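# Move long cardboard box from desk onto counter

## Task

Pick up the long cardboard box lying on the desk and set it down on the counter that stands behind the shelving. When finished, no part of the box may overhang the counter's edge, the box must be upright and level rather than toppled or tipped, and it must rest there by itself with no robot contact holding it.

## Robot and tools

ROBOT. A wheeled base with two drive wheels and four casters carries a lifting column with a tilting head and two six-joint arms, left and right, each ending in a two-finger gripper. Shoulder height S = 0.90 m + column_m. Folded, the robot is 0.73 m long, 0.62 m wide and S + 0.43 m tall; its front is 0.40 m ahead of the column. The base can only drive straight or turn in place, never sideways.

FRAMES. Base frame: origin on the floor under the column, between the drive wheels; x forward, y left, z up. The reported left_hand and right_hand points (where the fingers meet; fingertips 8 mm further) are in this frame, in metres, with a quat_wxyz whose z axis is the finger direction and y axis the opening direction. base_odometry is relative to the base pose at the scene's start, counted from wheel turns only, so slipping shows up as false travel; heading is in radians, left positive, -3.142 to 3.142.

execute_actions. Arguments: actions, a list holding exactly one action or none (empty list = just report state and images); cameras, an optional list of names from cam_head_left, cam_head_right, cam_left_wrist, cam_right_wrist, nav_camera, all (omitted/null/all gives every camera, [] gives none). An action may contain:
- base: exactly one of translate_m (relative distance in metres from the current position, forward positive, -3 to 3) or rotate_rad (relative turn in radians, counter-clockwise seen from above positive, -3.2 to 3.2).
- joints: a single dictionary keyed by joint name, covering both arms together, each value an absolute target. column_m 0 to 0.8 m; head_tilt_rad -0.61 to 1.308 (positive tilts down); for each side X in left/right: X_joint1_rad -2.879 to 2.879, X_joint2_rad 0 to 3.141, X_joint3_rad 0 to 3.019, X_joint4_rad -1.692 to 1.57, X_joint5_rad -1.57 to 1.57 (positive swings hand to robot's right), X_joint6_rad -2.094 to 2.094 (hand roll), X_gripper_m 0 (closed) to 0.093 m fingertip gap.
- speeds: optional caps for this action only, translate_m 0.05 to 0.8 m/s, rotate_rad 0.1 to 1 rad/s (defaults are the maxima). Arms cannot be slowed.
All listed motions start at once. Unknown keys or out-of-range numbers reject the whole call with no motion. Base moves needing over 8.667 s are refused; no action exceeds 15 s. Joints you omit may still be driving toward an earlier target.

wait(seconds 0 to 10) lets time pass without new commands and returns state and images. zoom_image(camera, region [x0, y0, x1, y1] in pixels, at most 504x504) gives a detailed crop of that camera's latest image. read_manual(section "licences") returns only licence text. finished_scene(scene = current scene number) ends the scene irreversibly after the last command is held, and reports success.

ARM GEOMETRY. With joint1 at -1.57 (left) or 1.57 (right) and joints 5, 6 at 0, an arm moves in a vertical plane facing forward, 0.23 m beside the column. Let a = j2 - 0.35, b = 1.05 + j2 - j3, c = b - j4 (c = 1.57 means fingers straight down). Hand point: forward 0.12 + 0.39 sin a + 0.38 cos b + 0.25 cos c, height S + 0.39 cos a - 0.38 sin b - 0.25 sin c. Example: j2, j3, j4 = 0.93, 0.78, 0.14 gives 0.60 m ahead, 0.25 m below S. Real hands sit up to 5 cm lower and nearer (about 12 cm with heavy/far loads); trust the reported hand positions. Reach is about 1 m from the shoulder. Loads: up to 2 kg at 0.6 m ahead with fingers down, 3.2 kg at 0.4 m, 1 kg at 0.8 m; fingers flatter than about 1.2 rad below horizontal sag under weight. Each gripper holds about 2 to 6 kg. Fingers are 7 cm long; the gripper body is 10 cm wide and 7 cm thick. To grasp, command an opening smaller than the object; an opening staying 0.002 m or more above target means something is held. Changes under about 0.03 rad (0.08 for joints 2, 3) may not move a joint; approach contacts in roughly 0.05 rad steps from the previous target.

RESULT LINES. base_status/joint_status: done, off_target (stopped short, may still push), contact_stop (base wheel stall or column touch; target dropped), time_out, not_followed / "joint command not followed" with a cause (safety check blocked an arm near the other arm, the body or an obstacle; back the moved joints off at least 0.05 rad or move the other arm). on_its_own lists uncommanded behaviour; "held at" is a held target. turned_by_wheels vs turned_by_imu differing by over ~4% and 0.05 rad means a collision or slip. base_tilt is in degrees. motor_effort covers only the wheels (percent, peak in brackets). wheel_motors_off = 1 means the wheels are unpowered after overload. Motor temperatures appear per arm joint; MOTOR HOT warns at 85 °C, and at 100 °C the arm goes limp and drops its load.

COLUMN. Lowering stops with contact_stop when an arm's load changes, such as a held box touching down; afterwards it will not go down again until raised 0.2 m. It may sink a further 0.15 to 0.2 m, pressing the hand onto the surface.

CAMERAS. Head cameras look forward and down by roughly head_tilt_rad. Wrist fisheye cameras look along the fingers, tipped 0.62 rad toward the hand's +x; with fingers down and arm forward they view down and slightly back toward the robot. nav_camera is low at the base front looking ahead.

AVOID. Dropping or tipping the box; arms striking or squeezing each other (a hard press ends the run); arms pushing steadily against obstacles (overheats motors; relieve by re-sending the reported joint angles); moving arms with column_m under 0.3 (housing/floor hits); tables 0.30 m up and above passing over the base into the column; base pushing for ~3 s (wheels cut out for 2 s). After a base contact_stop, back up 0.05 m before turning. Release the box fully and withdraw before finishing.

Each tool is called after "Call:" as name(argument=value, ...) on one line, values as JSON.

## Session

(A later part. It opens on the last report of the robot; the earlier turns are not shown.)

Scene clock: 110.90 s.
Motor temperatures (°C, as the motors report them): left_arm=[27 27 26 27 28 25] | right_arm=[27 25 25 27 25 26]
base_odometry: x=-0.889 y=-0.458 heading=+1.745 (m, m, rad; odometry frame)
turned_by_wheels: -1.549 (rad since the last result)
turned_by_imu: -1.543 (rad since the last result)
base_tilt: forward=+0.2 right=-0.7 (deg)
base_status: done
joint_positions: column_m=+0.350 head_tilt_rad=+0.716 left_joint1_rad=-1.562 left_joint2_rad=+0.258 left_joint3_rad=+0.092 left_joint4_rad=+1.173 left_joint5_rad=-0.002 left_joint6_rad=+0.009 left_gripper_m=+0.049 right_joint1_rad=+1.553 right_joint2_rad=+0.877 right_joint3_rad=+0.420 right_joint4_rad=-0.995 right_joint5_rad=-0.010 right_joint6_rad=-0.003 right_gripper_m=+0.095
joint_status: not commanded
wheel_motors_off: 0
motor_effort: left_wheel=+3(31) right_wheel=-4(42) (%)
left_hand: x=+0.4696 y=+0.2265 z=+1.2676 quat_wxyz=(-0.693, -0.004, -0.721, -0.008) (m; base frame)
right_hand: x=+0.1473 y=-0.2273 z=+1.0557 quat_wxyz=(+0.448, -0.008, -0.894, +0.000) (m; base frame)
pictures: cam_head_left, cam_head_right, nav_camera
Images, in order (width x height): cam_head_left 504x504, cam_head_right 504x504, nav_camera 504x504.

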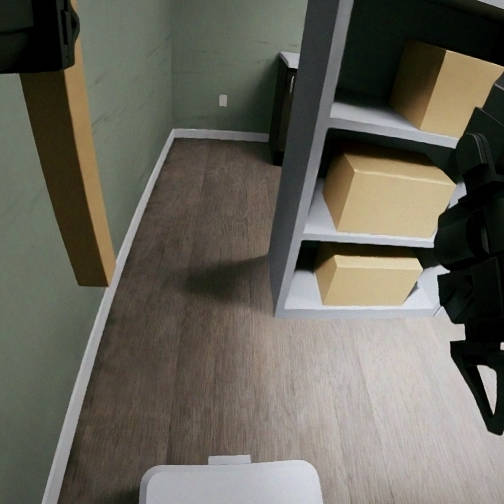

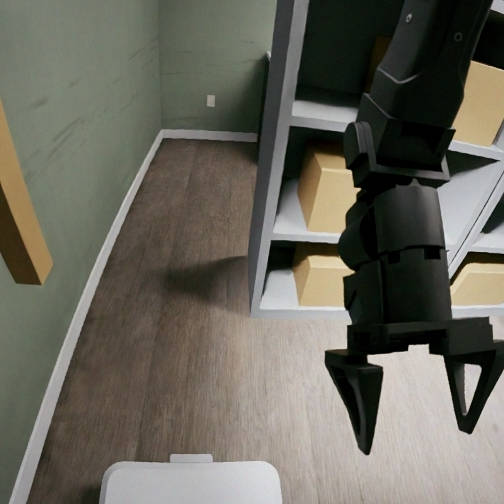

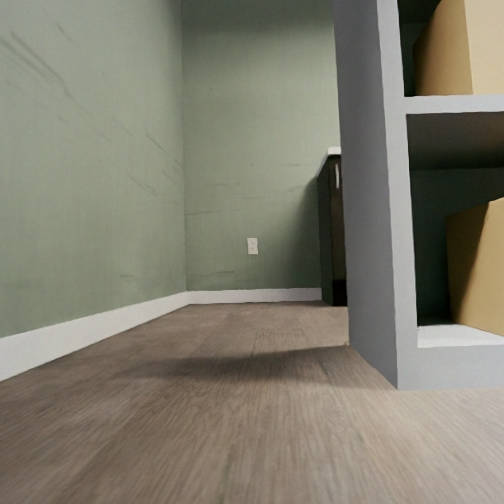

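Call:
execute_actions(actions=[{"base":{"rotate_rad":0.24}}], cameras=[])

Call:
execute_actions(actions=[{"base":{"translate_m":0.55}}], cameras=[])

Call:
execute_actions(actions=[{"base":{"rotate_rad":-0.28},"joints":{"head_tilt_rad":0.95}}], cameras=["cam_head_left","cam_head_right","nav_camera"])

Scene clock: 121.43 s.
Motor temperatures (°C, as the motors report them): left_arm=[27 26 27 27 28 25] | right_arm=[27 25 25 27 25 26]
base_odometry: x=-0.889 y=-0.458 heading=+1.984 (m, m, rad; odometry frame)
turned_by_wheels: +0.239 (rad since the last result)
turned_by_imu: +0.240 (rad since the last result)
base_tilt: forward=+0.1 right=-0.7 (deg)
base_status: done
joint_positions: column_m=+0.350 head_tilt_rad=+0.716 left_joint1_rad=-1.562 left_joint2_rad=+0.258 left_joint3_rad=+0.092 left_joint4_rad=+1.173 left_joint5_rad=-0.002 left_joint6_rad=+0.009 left_gripper_m=+0.049 right_joint1_rad=+1.553 right_joint2_rad=+0.877 right_joint3_rad=+0.419 right_joint4_rad=-0.995 right_joint5_rad=-0.010 right_joint6_rad=-0.003 right_gripper_m=+0.095
joint_status: not commanded
wheel_motors_off: 0
motor_effort: left_wheel=-3(18) right_wheel=+3(26) (%)
left_hand: x=+0.4696 y=+0.2265 z=+1.2676 quat_wxyz=(-0.693, -0.004, -0.721, -0.008) (m; base frame)
right_hand: x=+0.1471 y=-0.2273 z=+1.0558 quat_wxyz=(+0.448, -0.008, -0.894, +0.000) (m; base frame)
pictures: none
No camera images: the call's "cameras" was empty. Leave "cameras" out to get every camera's image.

Scene clock: 124.13 s.
Motor temperatures (°C, as the motors report them): left_arm=[27 26 27 27 28 25] | right_arm=[27 25 25 27 25 26]
base_odometry: x=-1.109 y=+0.045 heading=+1.983 (m, m, rad; odometry frame)
turned_by_wheels: -0.001 (rad since the last result)
turned_by_imu: +0.001 (rad since the last result)
base_tilt: forward=+0.2 right=-0.7 (deg)
base_status: done
joint_positions: column_m=+0.350 head_tilt_rad=+0.716 left_joint1_rad=-1.562 left_joint2_rad=+0.258 left_joint3_rad=+0.092 left_joint4_rad=+1.173 left_joint5_rad=-0.002 left_joint6_rad=+0.009 left_gripper_m=+0.049 right_joint1_rad=+1.553 right_joint2_rad=+0.877 right_joint3_rad=+0.419 right_joint4_rad=-0.995 right_joint5_rad=-0.010 right_joint6_rad=-0.003 right_gripper_m=+0.095
joint_status: not commanded
wheel_motors_off: 0
motor_effort: left_wheel=+0(35) right_wheel=+2(57) (%)
left_hand: x=+0.4696 y=+0.2265 z=+1.2678 quat_wxyz=(-0.693, -0.004, -0.721, -0.008) (m; base frame)
right_hand: x=+0.1467 y=-0.2273 z=+1.0559 quat_wxyz=(+0.448, -0.008, -0.894, +0.000) (m; base frame)
pictures: none
No camera images: the call's "cameras" was empty. Leave "cameras" out to get every camera's image.

Scene clock: 125.50 s.
Motor temperatures (°C, as the motors report them): left_arm=[27 26 27 27 28 25] | right_arm=[27 25 25 27 25 26]
base_odometry: x=-1.109 y=+0.046 heading=+1.704 (m, m, rad; odometry frame)
turned_by_wheels: -0.279 (rad since the last result)
turned_by_imu: -0.277 (rad since the last result)
base_tilt: forward=+0.1 right=-0.7 (deg)
base_status: done
joint_positions: column_m=+0.350 head_tilt_rad=+0.950 left_joint1_rad=-1.562 left_joint2_rad=+0.258 left_joint3_rad=+0.092 left_joint4_rad=+1.173 left_joint5_rad=-0.001 left_joint6_rad=+0.009 left_gripper_m=+0.049 right_joint1_rad=+1.553 right_joint2_rad=+0.877 right_joint3_rad=+0.419 right_joint4_rad=-0.995 right_joint5_rad=-0.010 right_joint6_rad=-0.003 right_gripper_m=+0.095
joint_status: all done
wheel_motors_off: 0
motor_effort: left_wheel=+1(25) right_wheel=-2(44) (%)
left_hand: x=+0.4696 y=+0.2264 z=+1.2677 quat_wxyz=(-0.693, -0.004, -0.721, -0.008) (m; base frame)
right_hand: x=+0.1467 y=-0.2273 z=+1.0559 quat_wxyz=(+0.448, -0.008, -0.894, +0.000) (m; base frame)
pictures: cam_head_left, cam_head_right, nav_camera
Images, in order (width x height): cam_head_left 504x504, cam_head_right 504x504, nav_camera 504x504.

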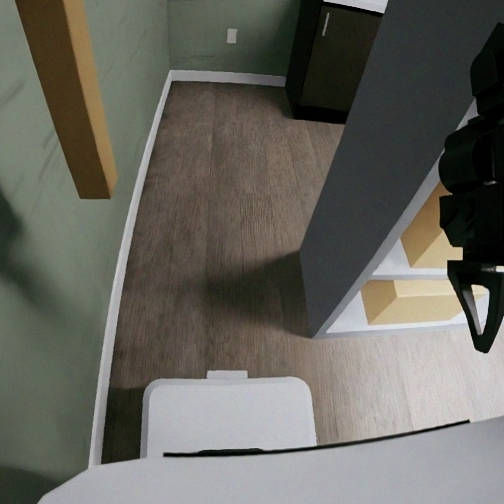

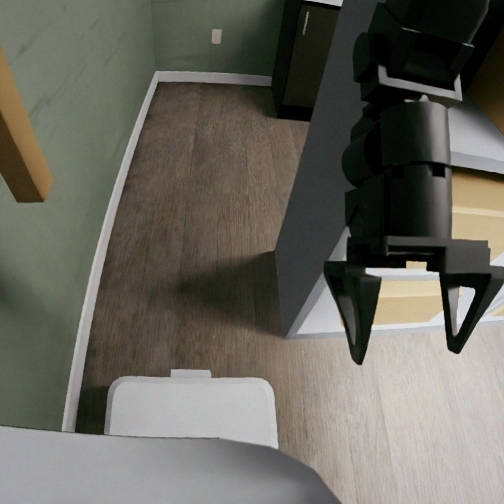

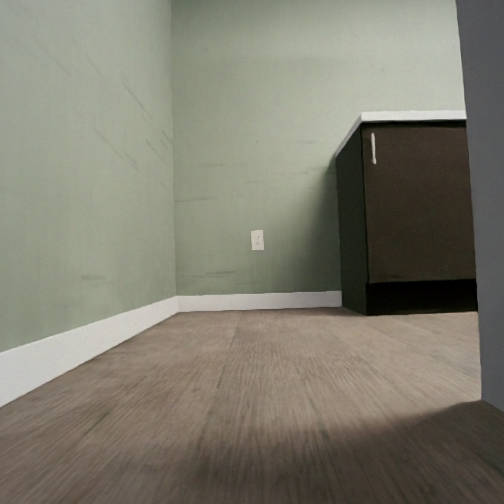

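Call:
execute_actions(actions=[{"base":{"rotate_rad":0.03}}], cameras=[])

Call:
execute_actions(actions=[{"base":{"translate_m":0.45},"speeds":{"translate_m":0.3}}], cameras=["cam_head_left","cam_head_right","nav_camera","cam_right_wrist"])

Scene clock: 135.33 s.
Motor temperatures (°C, as the motors report them): left_arm=[27 26 27 27 28 25] | right_arm=[27 25 25 27 25 26]
base_odometry: x=-1.109 y=+0.046 heading=+1.733 (m, m, rad; odometry frame)
turned_by_wheels: +0.030 (rad since the last result)
turned_by_imu: +0.031 (rad since the last result)
base_tilt: forward=+0.2 right=-0.6 (deg)
base_status: done
joint_positions: column_m=+0.350 head_tilt_rad=+0.950 left_joint1_rad=-1.562 left_joint2_rad=+0.258 left_joint3_rad=+0.092 left_joint4_rad=+1.173 left_joint5_rad=-0.001 left_joint6_rad=+0.009 left_gripper_m=+0.049 right_joint1_rad=+1.553 right_joint2_rad=+0.877 right_joint3_rad=+0.419 right_joint4_rad=-0.995 right_joint5_rad=-0.010 right_joint6_rad=-0.003 right_gripper_m=+0.095
joint_status: not commanded
wheel_motors_off: 0
motor_effort: left_wheel=+0(6) right_wheel=+1(24) (%)
left_hand: x=+0.4696 y=+0.2264 z=+1.2677 quat_wxyz=(-0.693, -0.004, -0.721, -0.008) (m; base frame)
right_hand: x=+0.1467 y=-0.2273 z=+1.0559 quat_wxyz=(+0.448, -0.008, -0.894, +0.000) (m; base frame)
pictures: none
No camera images: the call's "cameras" was empty. Leave "cameras" out to get every camera's image.

Scene clock: 138.13 s.
Motor temperatures (°C, as the motors report them): left_arm=[27 26 27 27 28 25] | right_arm=[27 25 25 27 25 26]
base_odometry: x=-1.182 y=+0.490 heading=+1.733 (m, m, rad; odometry frame)
turned_by_wheels: -0.001 (rad since the last result)
turned_by_imu: +0.001 (rad since the last result)
base_tilt: forward=+0.2 right=-0.7 (deg)
base_status: done
joint_positions: column_m=+0.350 head_tilt_rad=+0.951 left_joint1_rad=-1.562 left_joint2_rad=+0.257 left_joint3_rad=+0.092 left_joint4_rad=+1.173 left_joint5_rad=-0.001 left_joint6_rad=+0.009 left_gripper_m=+0.049 right_joint1_rad=+1.553 right_joint2_rad=+0.876 right_joint3_rad=+0.418 right_joint4_rad=-0.995 right_joint5_rad=-0.010 right_joint6_rad=-0.003 right_gripper_m=+0.095
joint_status: not commanded
wheel_motors_off: 0
motor_effort: left_wheel=-1(32) right_wheel=+3(53) (%)
left_hand: x=+0.4694 y=+0.2264 z=+1.2679 quat_wxyz=(-0.693, -0.004, -0.721, -0.008) (m; base frame)
right_hand: x=+0.1461 y=-0.2273 z=+1.0561 quat_wxyz=(+0.448, -0.008, -0.894, +0.000) (m; base frame)
pictures: cam_head_left, cam_head_right, cam_right_wrist, nav_camera
Images, in order (width x height): cam_head_left 504x504, cam_head_right 504x504, cam_right_wrist 616x616, nav_camera 504x504.

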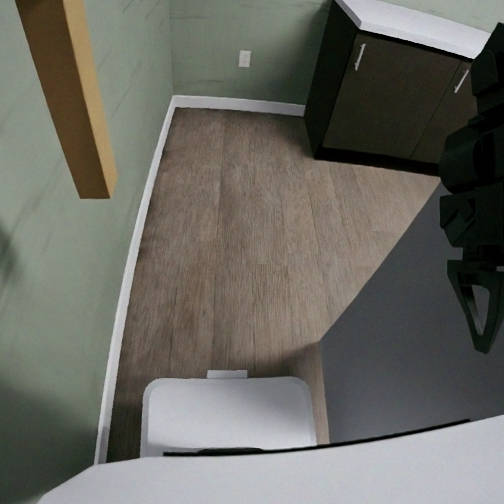

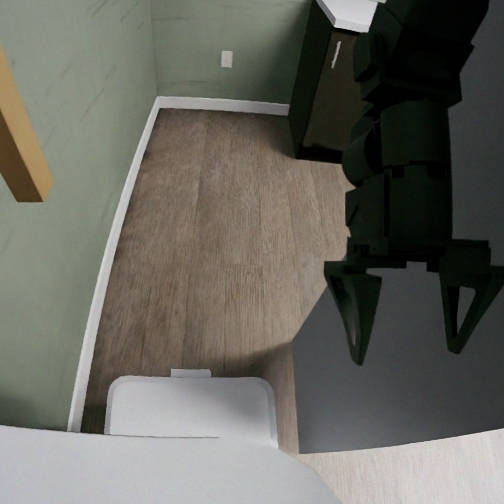

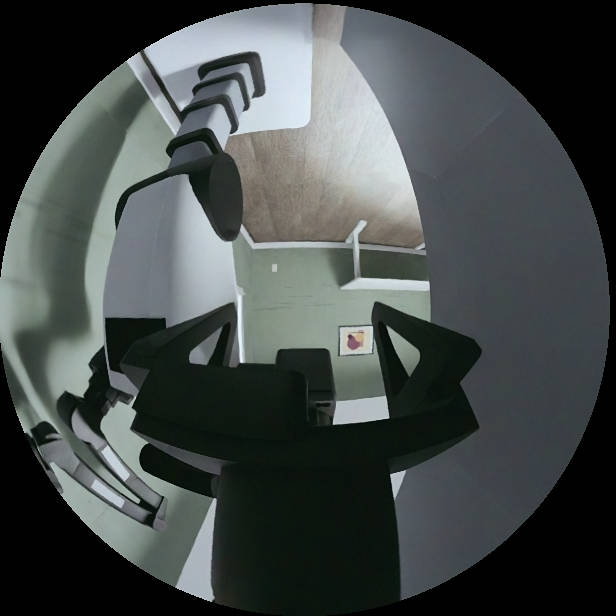

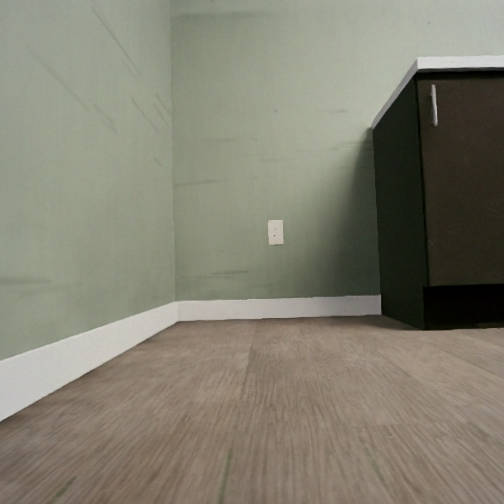

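Call:
execute_actions(actions=[{"base":{"rotate_rad":-0.05}}], cameras=[])

Call:
execute_actions(actions=[{"base":{"translate_m":0.75},"speeds":{"translate_m":0.4},"joints":{"column_m":0.5}}], cameras=[])

Call:
execute_actions(actions=[{"base":{"rotate_rad":-0.25},"speeds":{"rotate_rad":0.4}}], cameras=[])

Call:
execute_actions(actions=[{"base":{"translate_m":0.25}}], cameras=[])

Call:
execute_actions(actions=[{"base":{"rotate_rad":-0.4},"speeds":{"rotate_rad":0.4},"joints":{"head_tilt_rad":0.8}}], cameras=["cam_head_left","cam_head_right","nav_camera","cam_right_wrist"])

Scene clock: 151.67 s.
Motor temperatures (°C, as the motors report them): left_arm=[27 26 27 27 28 25] | right_arm=[27 25 25 27 25 26]
base_odometry: x=-1.182 y=+0.490 heading=+1.684 (m, m, rad; odometry frame)
turned_by_wheels: -0.049 (rad since the last result)
turned_by_imu: -0.048 (rad since the last result)
base_tilt: forward=+0.2 right=-0.7 (deg)
base_status: done
joint_positions: column_m=+0.350 head_tilt_rad=+0.951 left_joint1_rad=-1.562 left_joint2_rad=+0.257 left_joint3_rad=+0.092 left_joint4_rad=+1.173 left_joint5_rad=-0.001 left_joint6_rad=+0.009 left_gripper_m=+0.049 right_joint1_rad=+1.553 right_joint2_rad=+0.876 right_joint3_rad=+0.418 right_joint4_rad=-0.995 right_joint5_rad=-0.010 right_joint6_rad=-0.003 right_gripper_m=+0.095
joint_status: not commanded
wheel_motors_off: 0
motor_effort: left_wheel=+0(25) right_wheel=+1(37) (%)
left_hand: x=+0.4694 y=+0.2264 z=+1.2679 quat_wxyz=(-0.693, -0.004, -0.721, -0.008) (m; base frame)
right_hand: x=+0.1461 y=-0.2273 z=+1.0561 quat_wxyz=(+0.448, -0.008, -0.894, +0.000) (m; base frame)
pictures: none
No camera images: the call's "cameras" was empty. Leave "cameras" out to get every camera's image.

Scene clock: 155.00 s.
Motor temperatures (°C, as the motors report them): left_arm=[27 26 27 27 28 25] | right_arm=[27 25 25 27 25 26]
base_odometry: x=-1.267 y=+1.235 heading=+1.684 (m, m, rad; odometry frame)
turned_by_wheels: +0.000 (rad since the last result)
turned_by_imu: +0.002 (rad since the last result)
base_tilt: forward=+0.2 right=-0.7 (deg)
base_status: done
joint_positions: column_m=+0.500 head_tilt_rad=+0.951 left_joint1_rad=-1.562 left_joint2_rad=+0.256 left_joint3_rad=+0.090 left_joint4_rad=+1.173 left_joint5_rad=-0.001 left_joint6_rad=+0.009 left_gripper_m=+0.049 right_joint1_rad=+1.553 right_joint2_rad=+0.876 right_joint3_rad=+0.418 right_joint4_rad=-0.995 right_joint5_rad=-0.010 right_joint6_rad=-0.003 right_gripper_m=+0.095
joint_status: all done
wheel_motors_off: 0
motor_effort: left_wheel=+0(23) right_wheel=+1(44) (%)
left_hand: x=+0.4690 y=+0.2264 z=+1.4176 quat_wxyz=(-0.693, -0.004, -0.721, -0.008) (m; base frame)
right_hand: x=+0.1463 y=-0.2273 z=+1.2060 quat_wxyz=(+0.448, -0.008, -0.894, +0.000) (m; base frame)
pictures: none
No camera images: the call's "cameras" was empty. Leave "cameras" out to get every camera's image.

Scene clock: 156.33 s.
Motor temperatures (°C, as the motors report them): left_arm=[27 26 27 27 28 25] | right_arm=[27 25 25 27 25 26]
base_odometry: x=-1.267 y=+1.235 heading=+1.435 (m, m, rad; odometry frame)
turned_by_wheels: -0.249 (rad since the last result)
turned_by_imu: -0.246 (rad since the last result)
base_tilt: forward=+0.2 right=-0.7 (deg)
base_status: done
joint_positions: column_m=+0.500 head_tilt_rad=+0.951 left_joint1_rad=-1.562 left_joint2_rad=+0.256 left_joint3_rad=+0.090 left_joint4_rad=+1.173 left_joint5_rad=-0.001 left_joint6_rad=+0.009 left_gripper_m=+0.049 right_joint1_rad=+1.553 right_joint2_rad=+0.876 right_joint3_rad=+0.418 right_joint4_rad=-0.995 right_joint5_rad=-0.010 right_joint6_rad=-0.003 right_gripper_m=+0.095
joint_status: not commanded
wheel_motors_off: 0
motor_effort: left_wheel=-1(36) right_wheel=-1(45) (%)
left_hand: x=+0.4690 y=+0.2264 z=+1.4176 quat_wxyz=(-0.693, -0.004, -0.721, -0.008) (m; base frame)
right_hand: x=+0.1463 y=-0.2273 z=+1.2060 quat_wxyz=(+0.448, -0.008, -0.894, +0.000) (m; base frame)
pictures: none
No camera images: the call's "cameras" was empty. Leave "cameras" out to get every camera's image.

Scene clock: 158.20 s.
Motor temperatures (°C, as the motors report them): left_arm=[27 26 27 27 28 25] | right_arm=[27 25 25 27 25 26]
base_odometry: x=-1.233 y=+1.483 heading=+1.434 (m, m, rad; odometry frame)
turned_by_wheels: +0.000 (rad since the last result)
turned_by_imu: +0.000 (rad since the last result)
base_tilt: forward=+0.2 right=-0.7 (deg)
base_status: done
joint_positions: column_m=+0.500 head_tilt_rad=+0.951 left_joint1_rad=-1.562 left_joint2_rad=+0.256 left_joint3_rad=+0.090 left_joint4_rad=+1.173 left_joint5_rad=-0.001 left_joint6_rad=+0.009 left_gripper_m=+0.049 right_joint1_rad=+1.553 right_joint2_rad=+0.876 right_joint3_rad=+0.420 right_joint4_rad=-0.995 right_joint5_rad=-0.010 right_joint6_rad=-0.003 right_gripper_m=+0.095
joint_status: not commanded
wheel_motors_off: 0
motor_effort: left_wheel=+0(37) right_wheel=+1(42) (%)
left_hand: x=+0.4689 y=+0.2264 z=+1.4174 quat_wxyz=(-0.693, -0.004, -0.721, -0.008) (m; base frame)
right_hand: x=+0.1476 y=-0.2273 z=+1.2056 quat_wxyz=(+0.447, -0.008, -0.894, +0.000) (m; base frame)
pictures: none
No camera images: the call's "cameras" was empty. Leave "cameras" out to get every camera's image.

Scene clock: 159.90 s.
Motor temperatures (°C, as the motors report them): left_arm=[27 26 27 27 28 25] | right_arm=[27 25 25 27 25 26]
base_odometry: x=-1.233 y=+1.483 heading=+1.035 (m, m, rad; odometry frame)
turned_by_wheels: -0.399 (rad since the last result)
turned_by_imu: -0.396 (rad since the last result)
base_tilt: forward=+0.2 right=-0.7 (deg)
base_status: done
joint_positions: column_m=+0.500 head_tilt_rad=+0.816 left_joint1_rad=-1.562 left_joint2_rad=+0.256 left_joint3_rad=+0.090 left_joint4_rad=+1.173 left_joint5_rad=-0.001 left_joint6_rad=+0.009 left_gripper_m=+0.049 right_joint1_rad=+1.553 right_joint2_rad=+0.876 right_joint3_rad=+0.420 right_joint4_rad=-0.995 right_joint5_rad=-0.010 right_joint6_rad=-0.003 right_gripper_m=+0.095
joint_status: all done
wheel_motors_off: 0
motor_effort: left_wheel=+1(30) right_wheel=-1(43) (%)
left_hand: x=+0.4689 y=+0.2264 z=+1.4174 quat_wxyz=(-0.693, -0.004, -0.721, -0.008) (m; base frame)
right_hand: x=+0.1476 y=-0.2273 z=+1.2056 quat_wxyz=(+0.447, -0.008, -0.894, +0.000) (m; base frame)
pictures: cam_head_left, cam_head_right, cam_right_wrist, nav_camera
Images, in order (width x height): cam_head_left 504x504, cam_head_right 504x504, cam_right_wrist 616x616, nav_camera 504x504.

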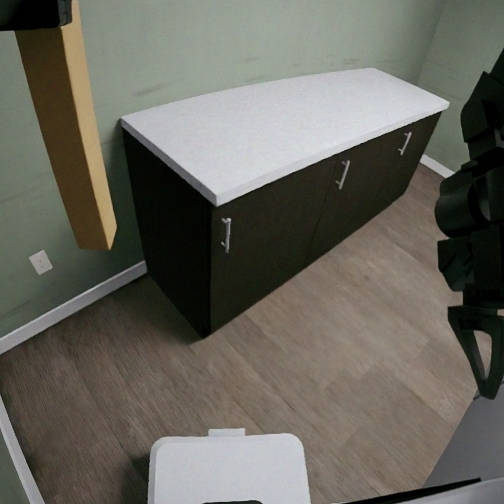

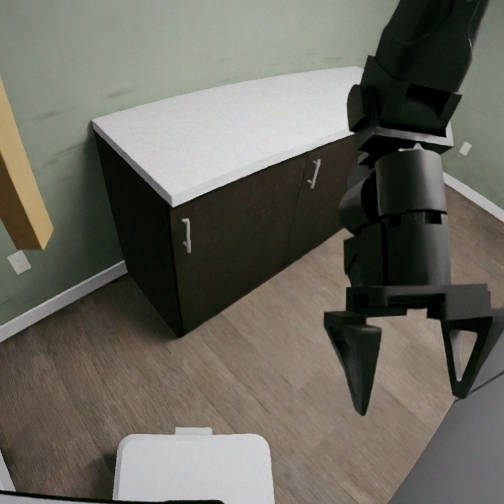

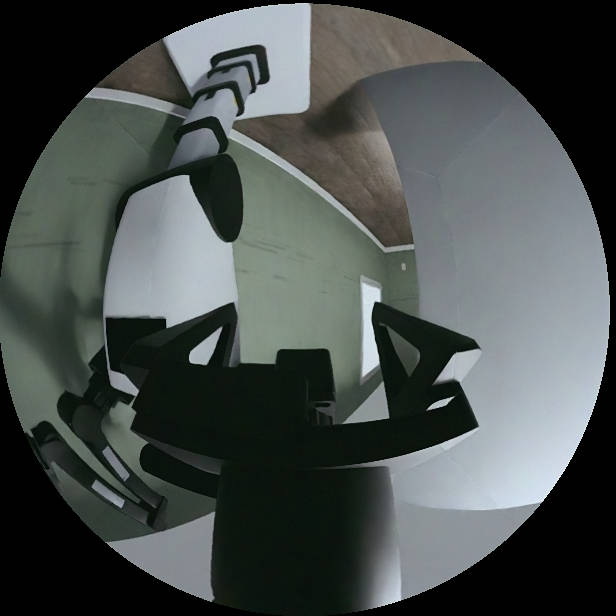

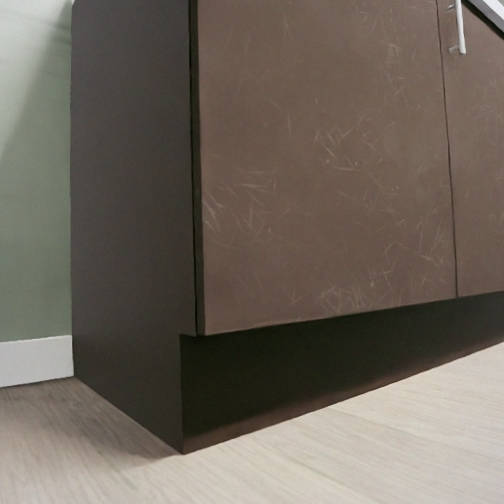

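Call:
execute_actions(actions=[{"base":{"translate_m":0.12}}], cameras=[])

Call:
execute_actions(actions=[{"base":{"rotate_rad":-0.92},"speeds":{"rotate_rad":0.5}}], cameras=["cam_head_left","nav_camera"])

Call:
execute_actions(actions=[{"base":{"translate_m":1.15}}], cameras=["cam_head_left","nav_camera","cam_right_wrist"])

Scene clock: 169.27 s.
Motor temperatures (°C, as the motors report them): left_arm=[27 26 27 27 28 25] | right_arm=[27 25 25 27 25 26]
base_odometry: x=-1.171 y=+1.586 heading=+1.034 (m, m, rad; odometry frame)
turned_by_wheels: +0.000 (rad since the last result)
turned_by_imu: +0.001 (rad since the last result)
base_tilt: forward=+0.2 right=-0.7 (deg)
base_status: done
joint_positions: column_m=+0.500 head_tilt_rad=+0.815 left_joint1_rad=-1.562 left_joint2_rad=+0.256 left_joint3_rad=+0.091 left_joint4_rad=+1.173 left_joint5_rad=-0.001 left_joint6_rad=+0.009 left_gripper_m=+0.049 right_joint1_rad=+1.553 right_joint2_rad=+0.876 right_joint3_rad=+0.419 right_joint4_rad=-0.995 right_joint5_rad=-0.010 right_joint6_rad=-0.003 right_gripper_m=+0.095
joint_status: not commanded
wheel_motors_off: 0
motor_effort: left_wheel=+0(41) right_wheel=-1(40) (%)
left_hand: x=+0.4692 y=+0.2264 z=+1.4177 quat_wxyz=(-0.693, -0.004, -0.721, -0.008) (m; base frame)
right_hand: x=+0.1470 y=-0.2273 z=+1.2058 quat_wxyz=(+0.448, -0.008, -0.894, +0.000) (m; base frame)
pictures: none
No camera images: the call's "cameras" was empty. Leave "cameras" out to get every camera's image.

Scene clock: 171.97 s.
Motor temperatures (°C, as the motors report them): left_arm=[27 26 27 27 28 25] | right_arm=[27 25 25 27 25 26]
base_odometry: x=-1.171 y=+1.586 heading=+0.115 (m, m, rad; odometry frame)
turned_by_wheels: -0.919 (rad since the last result)
turned_by_imu: -0.914 (rad since the last result)
base_tilt: forward=+0.2 right=-0.7 (deg)
base_status: done
joint_positions: column_m=+0.500 head_tilt_rad=+0.815 left_joint1_rad=-1.562 left_joint2_rad=+0.256 left_joint3_rad=+0.091 left_joint4_rad=+1.173 left_joint5_rad=-0.001 left_joint6_rad=+0.009 left_gripper_m=+0.049 right_joint1_rad=+1.553 right_joint2_rad=+0.876 right_joint3_rad=+0.419 right_joint4_rad=-0.995 right_joint5_rad=-0.010 right_joint6_rad=-0.003 right_gripper_m=+0.095
joint_status: not commanded
wheel_motors_off: 0
motor_effort: left_wheel=+2(33) right_wheel=-4(41) (%)
left_hand: x=+0.4692 y=+0.2264 z=+1.4177 quat_wxyz=(-0.693, -0.004, -0.721, -0.008) (m; base frame)
right_hand: x=+0.1470 y=-0.2273 z=+1.2058 quat_wxyz=(+0.448, -0.008, -0.894, +0.000) (m; base frame)
pictures: cam_head_left, nav_camera
Images, in order (width x height): cam_head_left 504x504, nav_camera 504x504.

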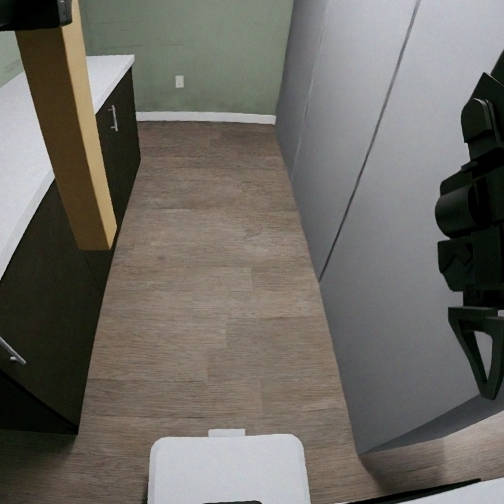

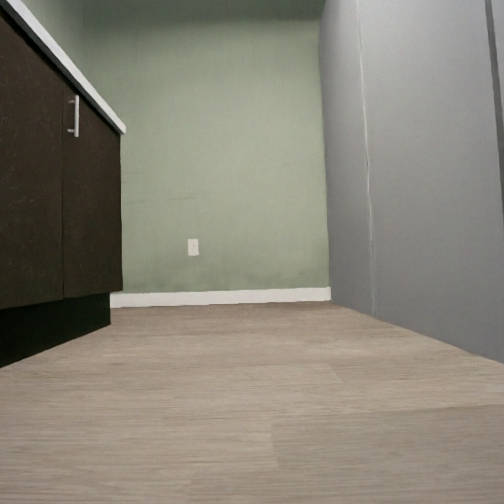

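Scene clock: 175.57 s.
Motor temperatures (°C, as the motors report them): left_arm=[27 26 27 27 28 25] | right_arm=[27 25 25 27 25 26]
base_odometry: x=-0.029 y=+1.718 heading=+0.115 (m, m, rad; odometry frame)
turned_by_wheels: +0.000 (rad since the last result)
turned_by_imu: +0.003 (rad since the last result)
base_tilt: forward=+0.2 right=-0.7 (deg)
base_status: done
joint_positions: column_m=+0.500 head_tilt_rad=+0.815 left_joint1_rad=-1.562 left_joint2_rad=+0.256 left_joint3_rad=+0.090 left_joint4_rad=+1.173 left_joint5_rad=-0.001 left_joint6_rad=+0.009 left_gripper_m=+0.049 right_joint1_rad=+1.553 right_joint2_rad=+0.876 right_joint3_rad=+0.419 right_joint4_rad=-0.995 right_joint5_rad=-0.010 right_joint6_rad=-0.003 right_gripper_m=+0.095
joint_status: not commanded
wheel_motors_off: 0
motor_effort: left_wheel=+0(44) right_wheel=-1(44) (%)
left_hand: x=+0.4690 y=+0.2264 z=+1.4177 quat_wxyz=(-0.693, -0.004, -0.721, -0.008) (m; base frame)
right_hand: x=+0.1468 y=-0.2273 z=+1.2059 quat_wxyz=(+0.448, -0.008, -0.894, +0.000) (m; base frame)
pictures: cam_head_left, cam_right_wrist, nav_camera
Images, in order (width x height): cam_head_left 504x504, cam_right_wrist 616x616, nav_camera 504x504.

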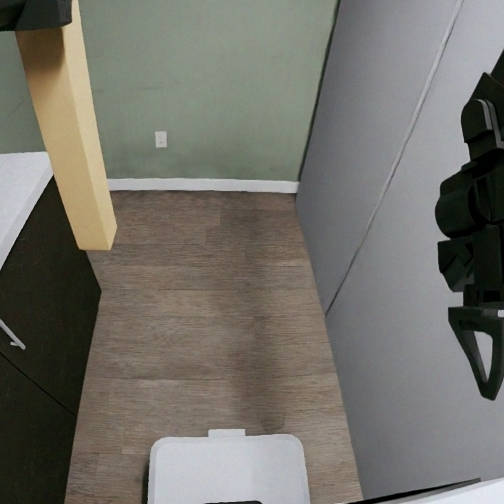

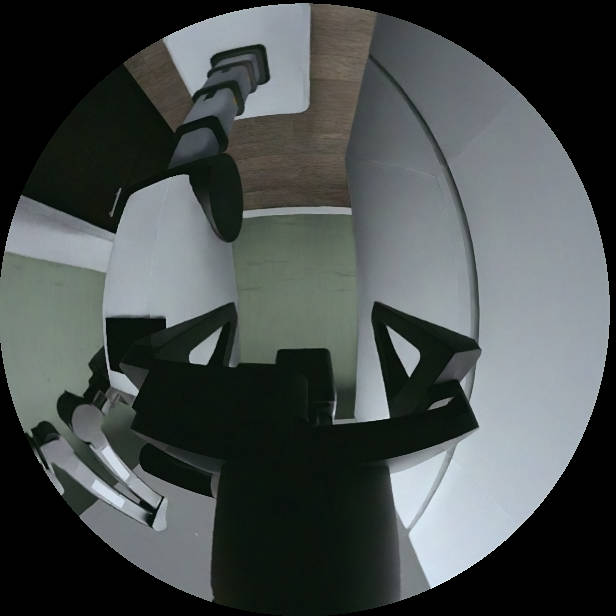

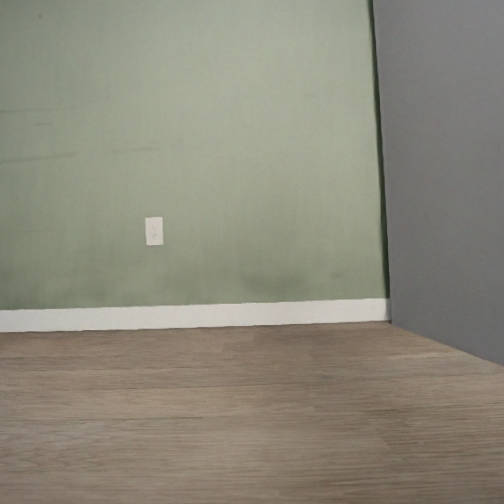

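Call:
execute_actions(actions=[{"base":{"rotate_rad":1.55},"speeds":{"rotate_rad":0.6},"joints":{"column_m":0.62}}], cameras=["cam_head_left","nav_camera"])

Scene clock: 182.67 s.
Motor temperatures (°C, as the motors report them): left_arm=[27 26 27 28 28 25] | right_arm=[27 25 25 27 25 26]
base_odometry: x=-0.029 y=+1.718 heading=+1.665 (m, m, rad; odometry frame)
turned_by_wheels: +1.549 (rad since the last result)
turned_by_imu: +1.546 (rad since the last result)
base_tilt: forward=+0.2 right=-0.7 (deg)
base_status: done
joint_positions: column_m=+0.620 head_tilt_rad=+0.815 left_joint1_rad=-1.562 left_joint2_rad=+0.256 left_joint3_rad=+0.090 left_joint4_rad=+1.173 left_joint5_rad=-0.001 left_joint6_rad=+0.009 left_gripper_m=+0.049 right_joint1_rad=+1.553 right_joint2_rad=+0.876 right_joint3_rad=+0.419 right_joint4_rad=-0.995 right_joint5_rad=-0.010 right_joint6_rad=-0.003 right_gripper_m=+0.095
joint_status: all done
wheel_motors_off: 0
motor_effort: left_wheel=-4(32) right_wheel=+4(30) (%)
left_hand: x=+0.4690 y=+0.2264 z=+1.5377 quat_wxyz=(-0.693, -0.004, -0.721, -0.008) (m; base frame)
right_hand: x=+0.1468 y=-0.2273 z=+1.3259 quat_wxyz=(+0.448, -0.008, -0.894, +0.000) (m; base frame)
pictures: cam_head_left, nav_camera
Images, in order (width x height): cam_head_left 504x504, nav_camera 504x504.

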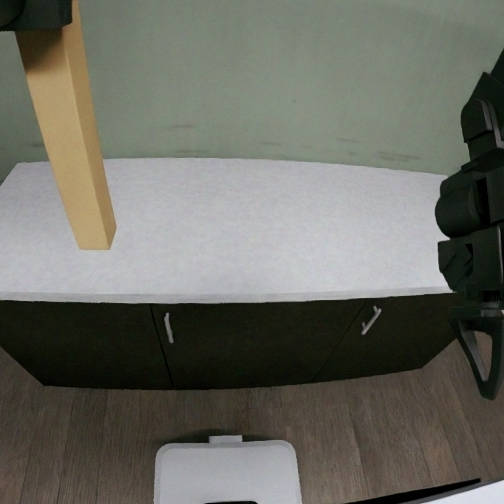

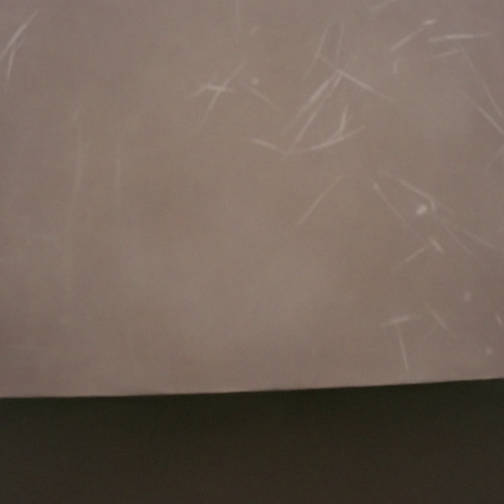

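Call:
execute_actions(actions=[{"joints":{"left_joint6_rad":1.57}}], cameras=[])

Call:
execute_actions(actions=[{"base":{"translate_m":0.12},"joints":{"left_joint2_rad":1.3,"left_joint3_rad":1.55,"left_joint4_rad":-0.77,"column_m":0.5}}], cameras=["cam_head_left","cam_left_wrist"])

Scene clock: 190.13 s.
Motor temperatures (°C, as the motors report them): left_arm=[27 26 27 28 28 25] | right_arm=[27 25 25 27 25 26]
base_odometry: x=-0.029 y=+1.718 heading=+1.665 (m, m, rad; odometry frame)
turned_by_wheels: +0.000 (rad since the last result)
turned_by_imu: +0.001 (rad since the last result)
base_tilt: forward=+0.2 right=-0.7 (deg)
base_status: not commanded
joint_positions: column_m=+0.620 head_tilt_rad=+0.815 left_joint1_rad=-1.562 left_joint2_rad=+0.256 left_joint3_rad=+0.090 left_joint4_rad=+1.173 left_joint5_rad=-0.001 left_joint6_rad=+1.557 left_gripper_m=+0.049 right_joint1_rad=+1.553 right_joint2_rad=+0.876 right_joint3_rad=+0.419 right_joint4_rad=-0.995 right_joint5_rad=-0.010 right_joint6_rad=-0.003 right_gripper_m=+0.095
joint_status: all done
wheel_motors_off: 0
motor_effort: left_wheel=-2(2) right_wheel=+6(5) (%)
left_hand: x=+0.4690 y=+0.2264 z=+1.5377 quat_wxyz=(-0.490, -0.507, -0.513, -0.490) (m; base frame)
right_hand: x=+0.1468 y=-0.2273 z=+1.3259 quat_wxyz=(+0.448, -0.008, -0.894, +0.000) (m; base frame)
pictures: none
No camera images: the call's "cameras" was empty. Leave "cameras" out to get every camera's image.

Scene clock: 192.27 s.
Motor temperatures (°C, as the motors report them): left_arm=[27 26 27 27 28 25] | right_arm=[27 25 25 27 25 26]
base_odometry: x=-0.040 y=+1.838 heading=+1.665 (m, m, rad; odometry frame)
turned_by_wheels: +0.000 (rad since the last result)
turned_by_imu: +0.001 (rad since the last result)
base_tilt: forward=+0.2 right=-0.7 (deg)
base_status: done
joint_positions: column_m=+0.500 head_tilt_rad=+0.815 left_joint1_rad=-1.562 left_joint2_rad=+1.307 left_joint3_rad=+1.533 left_joint4_rad=-0.758 left_joint5_rad=-0.001 left_joint6_rad=+1.557 left_gripper_m=+0.049 right_joint1_rad=+1.553 right_joint2_rad=+0.876 right_joint3_rad=+0.418 right_joint4_rad=-0.995 right_joint5_rad=-0.010 right_joint6_rad=-0.003 right_gripper_m=+0.095
joint_status: all done
wheel_motors_off: 0
motor_effort: left_wheel=-1(30) right_wheel=+1(52) (%)
left_hand: x=+0.6974 y=+0.2298 z=+1.0972 quat_wxyz=(+0.006, -0.701, -0.713, +0.000) (m; base frame)
right_hand: x=+0.1467 y=-0.2273 z=+1.2062 quat_wxyz=(+0.448, -0.008, -0.894, +0.000) (m; base frame)
pictures: cam_head_left, cam_left_wrist
Images, in order (width x height): cam_head_left 504x504, cam_left_wrist 616x616.

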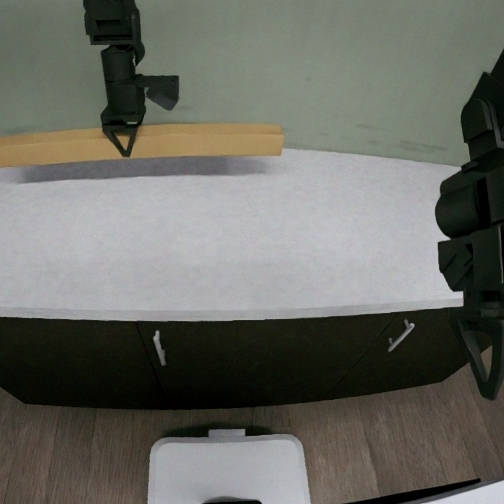

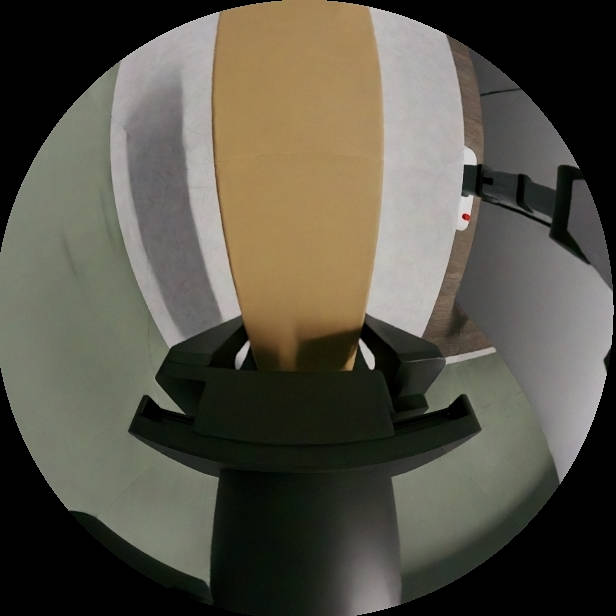

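Call:
execute_actions(actions=[{"joints":{"column_m":0.39,"head_tilt_rad":0.6}}], cameras=["cam_head_left","cam_left_wrist"])

Scene clock: 197.83 s.
Motor temperatures (°C, as the motors report them): left_arm=[27 27 28 27 28 25] | right_arm=[27 25 25 27 25 26]
base_odometry: x=-0.040 y=+1.838 heading=+1.665 (m, m, rad; odometry frame)
turned_by_wheels: +0.000 (rad since the last result)
turned_by_imu: +0.001 (rad since the last result)
base_tilt: forward=+0.2 right=-0.7 (deg)
base_status: not commanded
joint_positions: column_m=+0.390 head_tilt_rad=+0.618 left_joint1_rad=-1.562 left_joint2_rad=+1.307 left_joint3_rad=+1.533 left_joint4_rad=-0.758 left_joint5_rad=-0.001 left_joint6_rad=+1.557 left_gripper_m=+0.049 right_joint1_rad=+1.553 right_joint2_rad=+0.876 right_joint3_rad=+0.418 right_joint4_rad=-0.995 right_joint5_rad=-0.010 right_joint6_rad=-0.003 right_gripper_m=+0.095
joint_status: all done
wheel_motors_off: 0
motor_effort: left_wheel=+0(0) right_wheel=-1(0) (%)
left_hand: x=+0.6974 y=+0.2298 z=+0.9872 quat_wxyz=(+0.006, -0.701, -0.713, +0.000) (m; base frame)
right_hand: x=+0.1467 y=-0.2273 z=+1.0962 quat_wxyz=(+0.448, -0.008, -0.894, +0.000) (m; base frame)
pictures: cam_head_left, cam_left_wrist
Images, in order (width x height): cam_head_left 504x504, cam_left_wrist 616x616.

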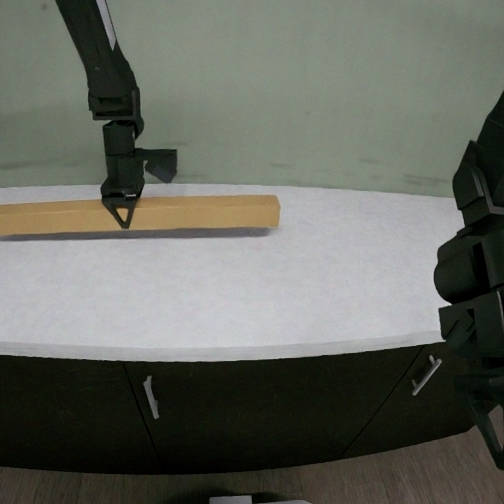

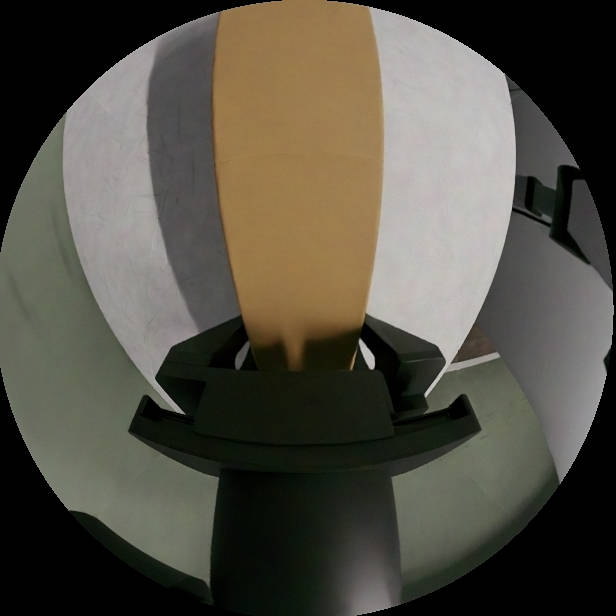

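Call:
execute_actions(actions=[{"joints":{"column_m":0.335}}], cameras=["cam_head_left","cam_left_wrist"])

Scene clock: 203.97 s.
Motor temperatures (°C, as the motors report them): left_arm=[27 28 28 27 28 25] | right_arm=[27 25 25 27 25 26]
base_odometry: x=-0.040 y=+1.838 heading=+1.665 (m, m, rad; odometry frame)
turned_by_wheels: +0.000 (rad since the last result)
turned_by_imu: +0.001 (rad since the last result)
base_tilt: forward=+0.1 right=-0.6 (deg)
base_status: not commanded
joint_positions: column_m=+0.335 head_tilt_rad=+0.617 left_joint1_rad=-1.562 left_joint2_rad=+1.307 left_joint3_rad=+1.533 left_joint4_rad=-0.758 left_joint5_rad=-0.007 left_joint6_rad=+1.557 left_gripper_m=+0.049 right_joint1_rad=+1.553 right_joint2_rad=+0.876 right_joint3_rad=+0.418 right_joint4_rad=-0.995 right_joint5_rad=-0.010 right_joint6_rad=-0.003 right_gripper_m=+0.095
joint_status: all done
wheel_motors_off: 0
motor_effort: left_wheel=+1(0) right_wheel=+0(1) (%)
left_hand: x=+0.6974 y=+0.2308 z=+0.9322 quat_wxyz=(+0.008, -0.701, -0.713, -0.002) (m; base frame)
right_hand: x=+0.1467 y=-0.2273 z=+1.0412 quat_wxyz=(+0.448, -0.008, -0.894, +0.000) (m; base frame)
pictures: cam_head_left, cam_left_wrist
Images, in order (width x height): cam_head_left 504x504, cam_left_wrist 616x616.

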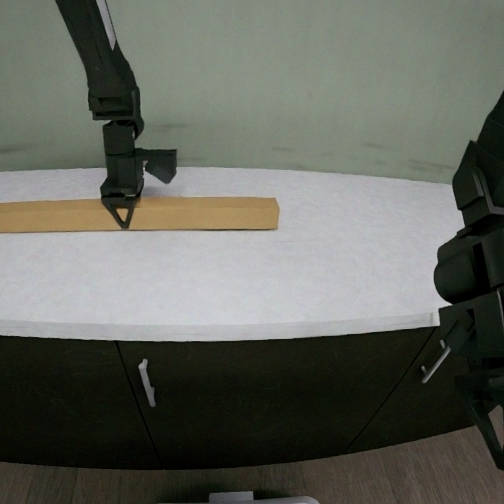

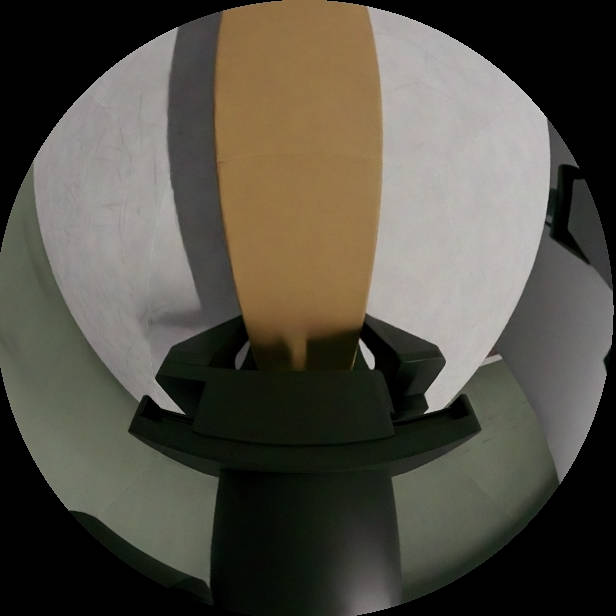

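Touching. Release.

Call:
execute_actions(actions=[{"joints":{"left_gripper_m":0.093}}], cameras=[])

Call:
execute_actions(actions=[{"joints":{"column_m":0.45}}], cameras=["cam_head_left","cam_left_wrist"])

Scene clock: 207.93 s.
Motor temperatures (°C, as the motors report them): left_arm=[27 28 28 27 28 25] | right_arm=[27 25 25 27 25 26]
base_odometry: x=-0.040 y=+1.838 heading=+1.665 (m, m, rad; odometry frame)
turned_by_wheels: +0.000 (rad since the last result)
turned_by_imu: +0.001 (rad since the last result)
base_tilt: forward=+0.2 right=-0.7 (deg)
base_status: not commanded
joint_positions: column_m=+0.335 head_tilt_rad=+0.617 left_joint1_rad=-1.562 left_joint2_rad=+1.307 left_joint3_rad=+1.533 left_joint4_rad=-0.758 left_joint5_rad=-0.003 left_joint6_rad=+1.558 left_gripper_m=+0.093 right_joint1_rad=+1.553 right_joint2_rad=+0.876 right_joint3_rad=+0.418 right_joint4_rad=-0.995 right_joint5_rad=-0.010 right_joint6_rad=-0.003 right_gripper_m=+0.095
joint_status: all done
wheel_motors_off: 0
motor_effort: left_wheel=+0(1) right_wheel=-1(2) (%)
left_hand: x=+0.6974 y=+0.2302 z=+0.9322 quat_wxyz=(+0.007, -0.701, -0.713, -0.001) (m; base frame)
right_hand: x=+0.1467 y=-0.2273 z=+1.0412 quat_wxyz=(+0.448, -0.008, -0.894, +0.000) (m; base frame)
pictures: none
No camera images: the call's "cameras" was empty. Leave "cameras" out to get every camera's image.

Scene clock: 210.03 s.
Motor temperatures (°C, as the motors report them): left_arm=[27 28 28 27 28 25] | right_arm=[27 25 25 27 25 26]
base_odometry: x=-0.040 y=+1.838 heading=+1.665 (m, m, rad; odometry frame)
turned_by_wheels: +0.000 (rad since the last result)
turned_by_imu: +0.001 (rad since the last result)
base_tilt: forward=+0.2 right=-0.7 (deg)
base_status: not commanded
joint_positions: column_m=+0.450 head_tilt_rad=+0.617 left_joint1_rad=-1.562 left_joint2_rad=+1.307 left_joint3_rad=+1.533 left_joint4_rad=-0.758 left_joint5_rad=-0.003 left_joint6_rad=+1.558 left_gripper_m=+0.093 right_joint1_rad=+1.553 right_joint2_rad=+0.876 right_joint3_rad=+0.418 right_joint4_rad=-0.995 right_joint5_rad=-0.010 right_joint6_rad=-0.003 right_gripper_m=+0.095
joint_status: all done
wheel_motors_off: 0
motor_effort: left_wheel=+0(0) right_wheel=-1(3) (%)
left_hand: x=+0.6974 y=+0.2302 z=+1.0470 quat_wxyz=(+0.007, -0.701, -0.713, -0.001) (m; base frame)
right_hand: x=+0.1467 y=-0.2273 z=+1.1560 quat_wxyz=(+0.448, -0.008, -0.894, +0.000) (m; base frame)
pictures: cam_head_left, cam_left_wrist
Images, in order (width x height): cam_head_left 504x504, cam_left_wrist 616x616.

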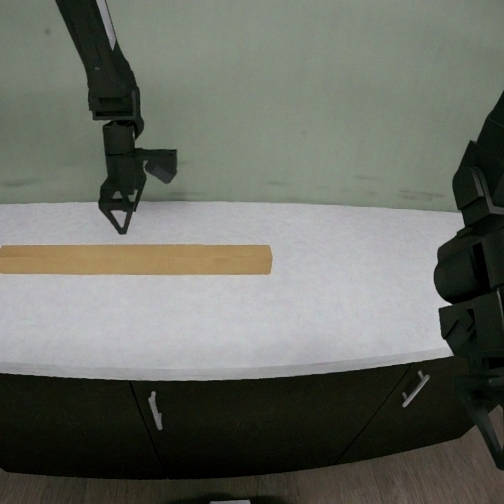

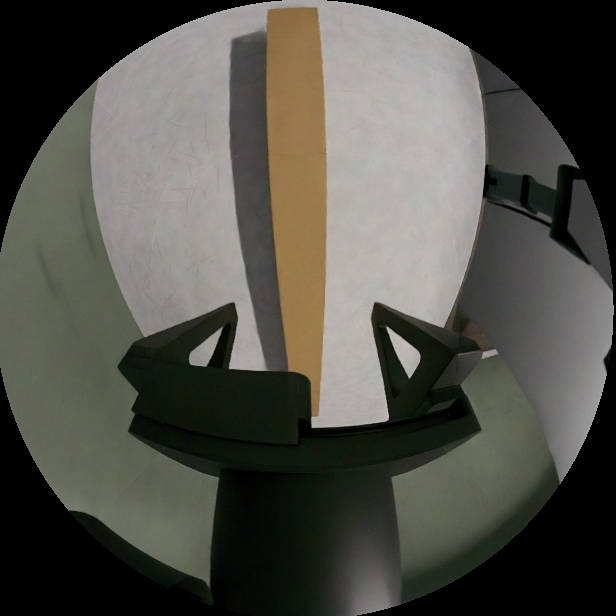

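Call:
finished_scene(scene=1)

The scene is finished: the task was done.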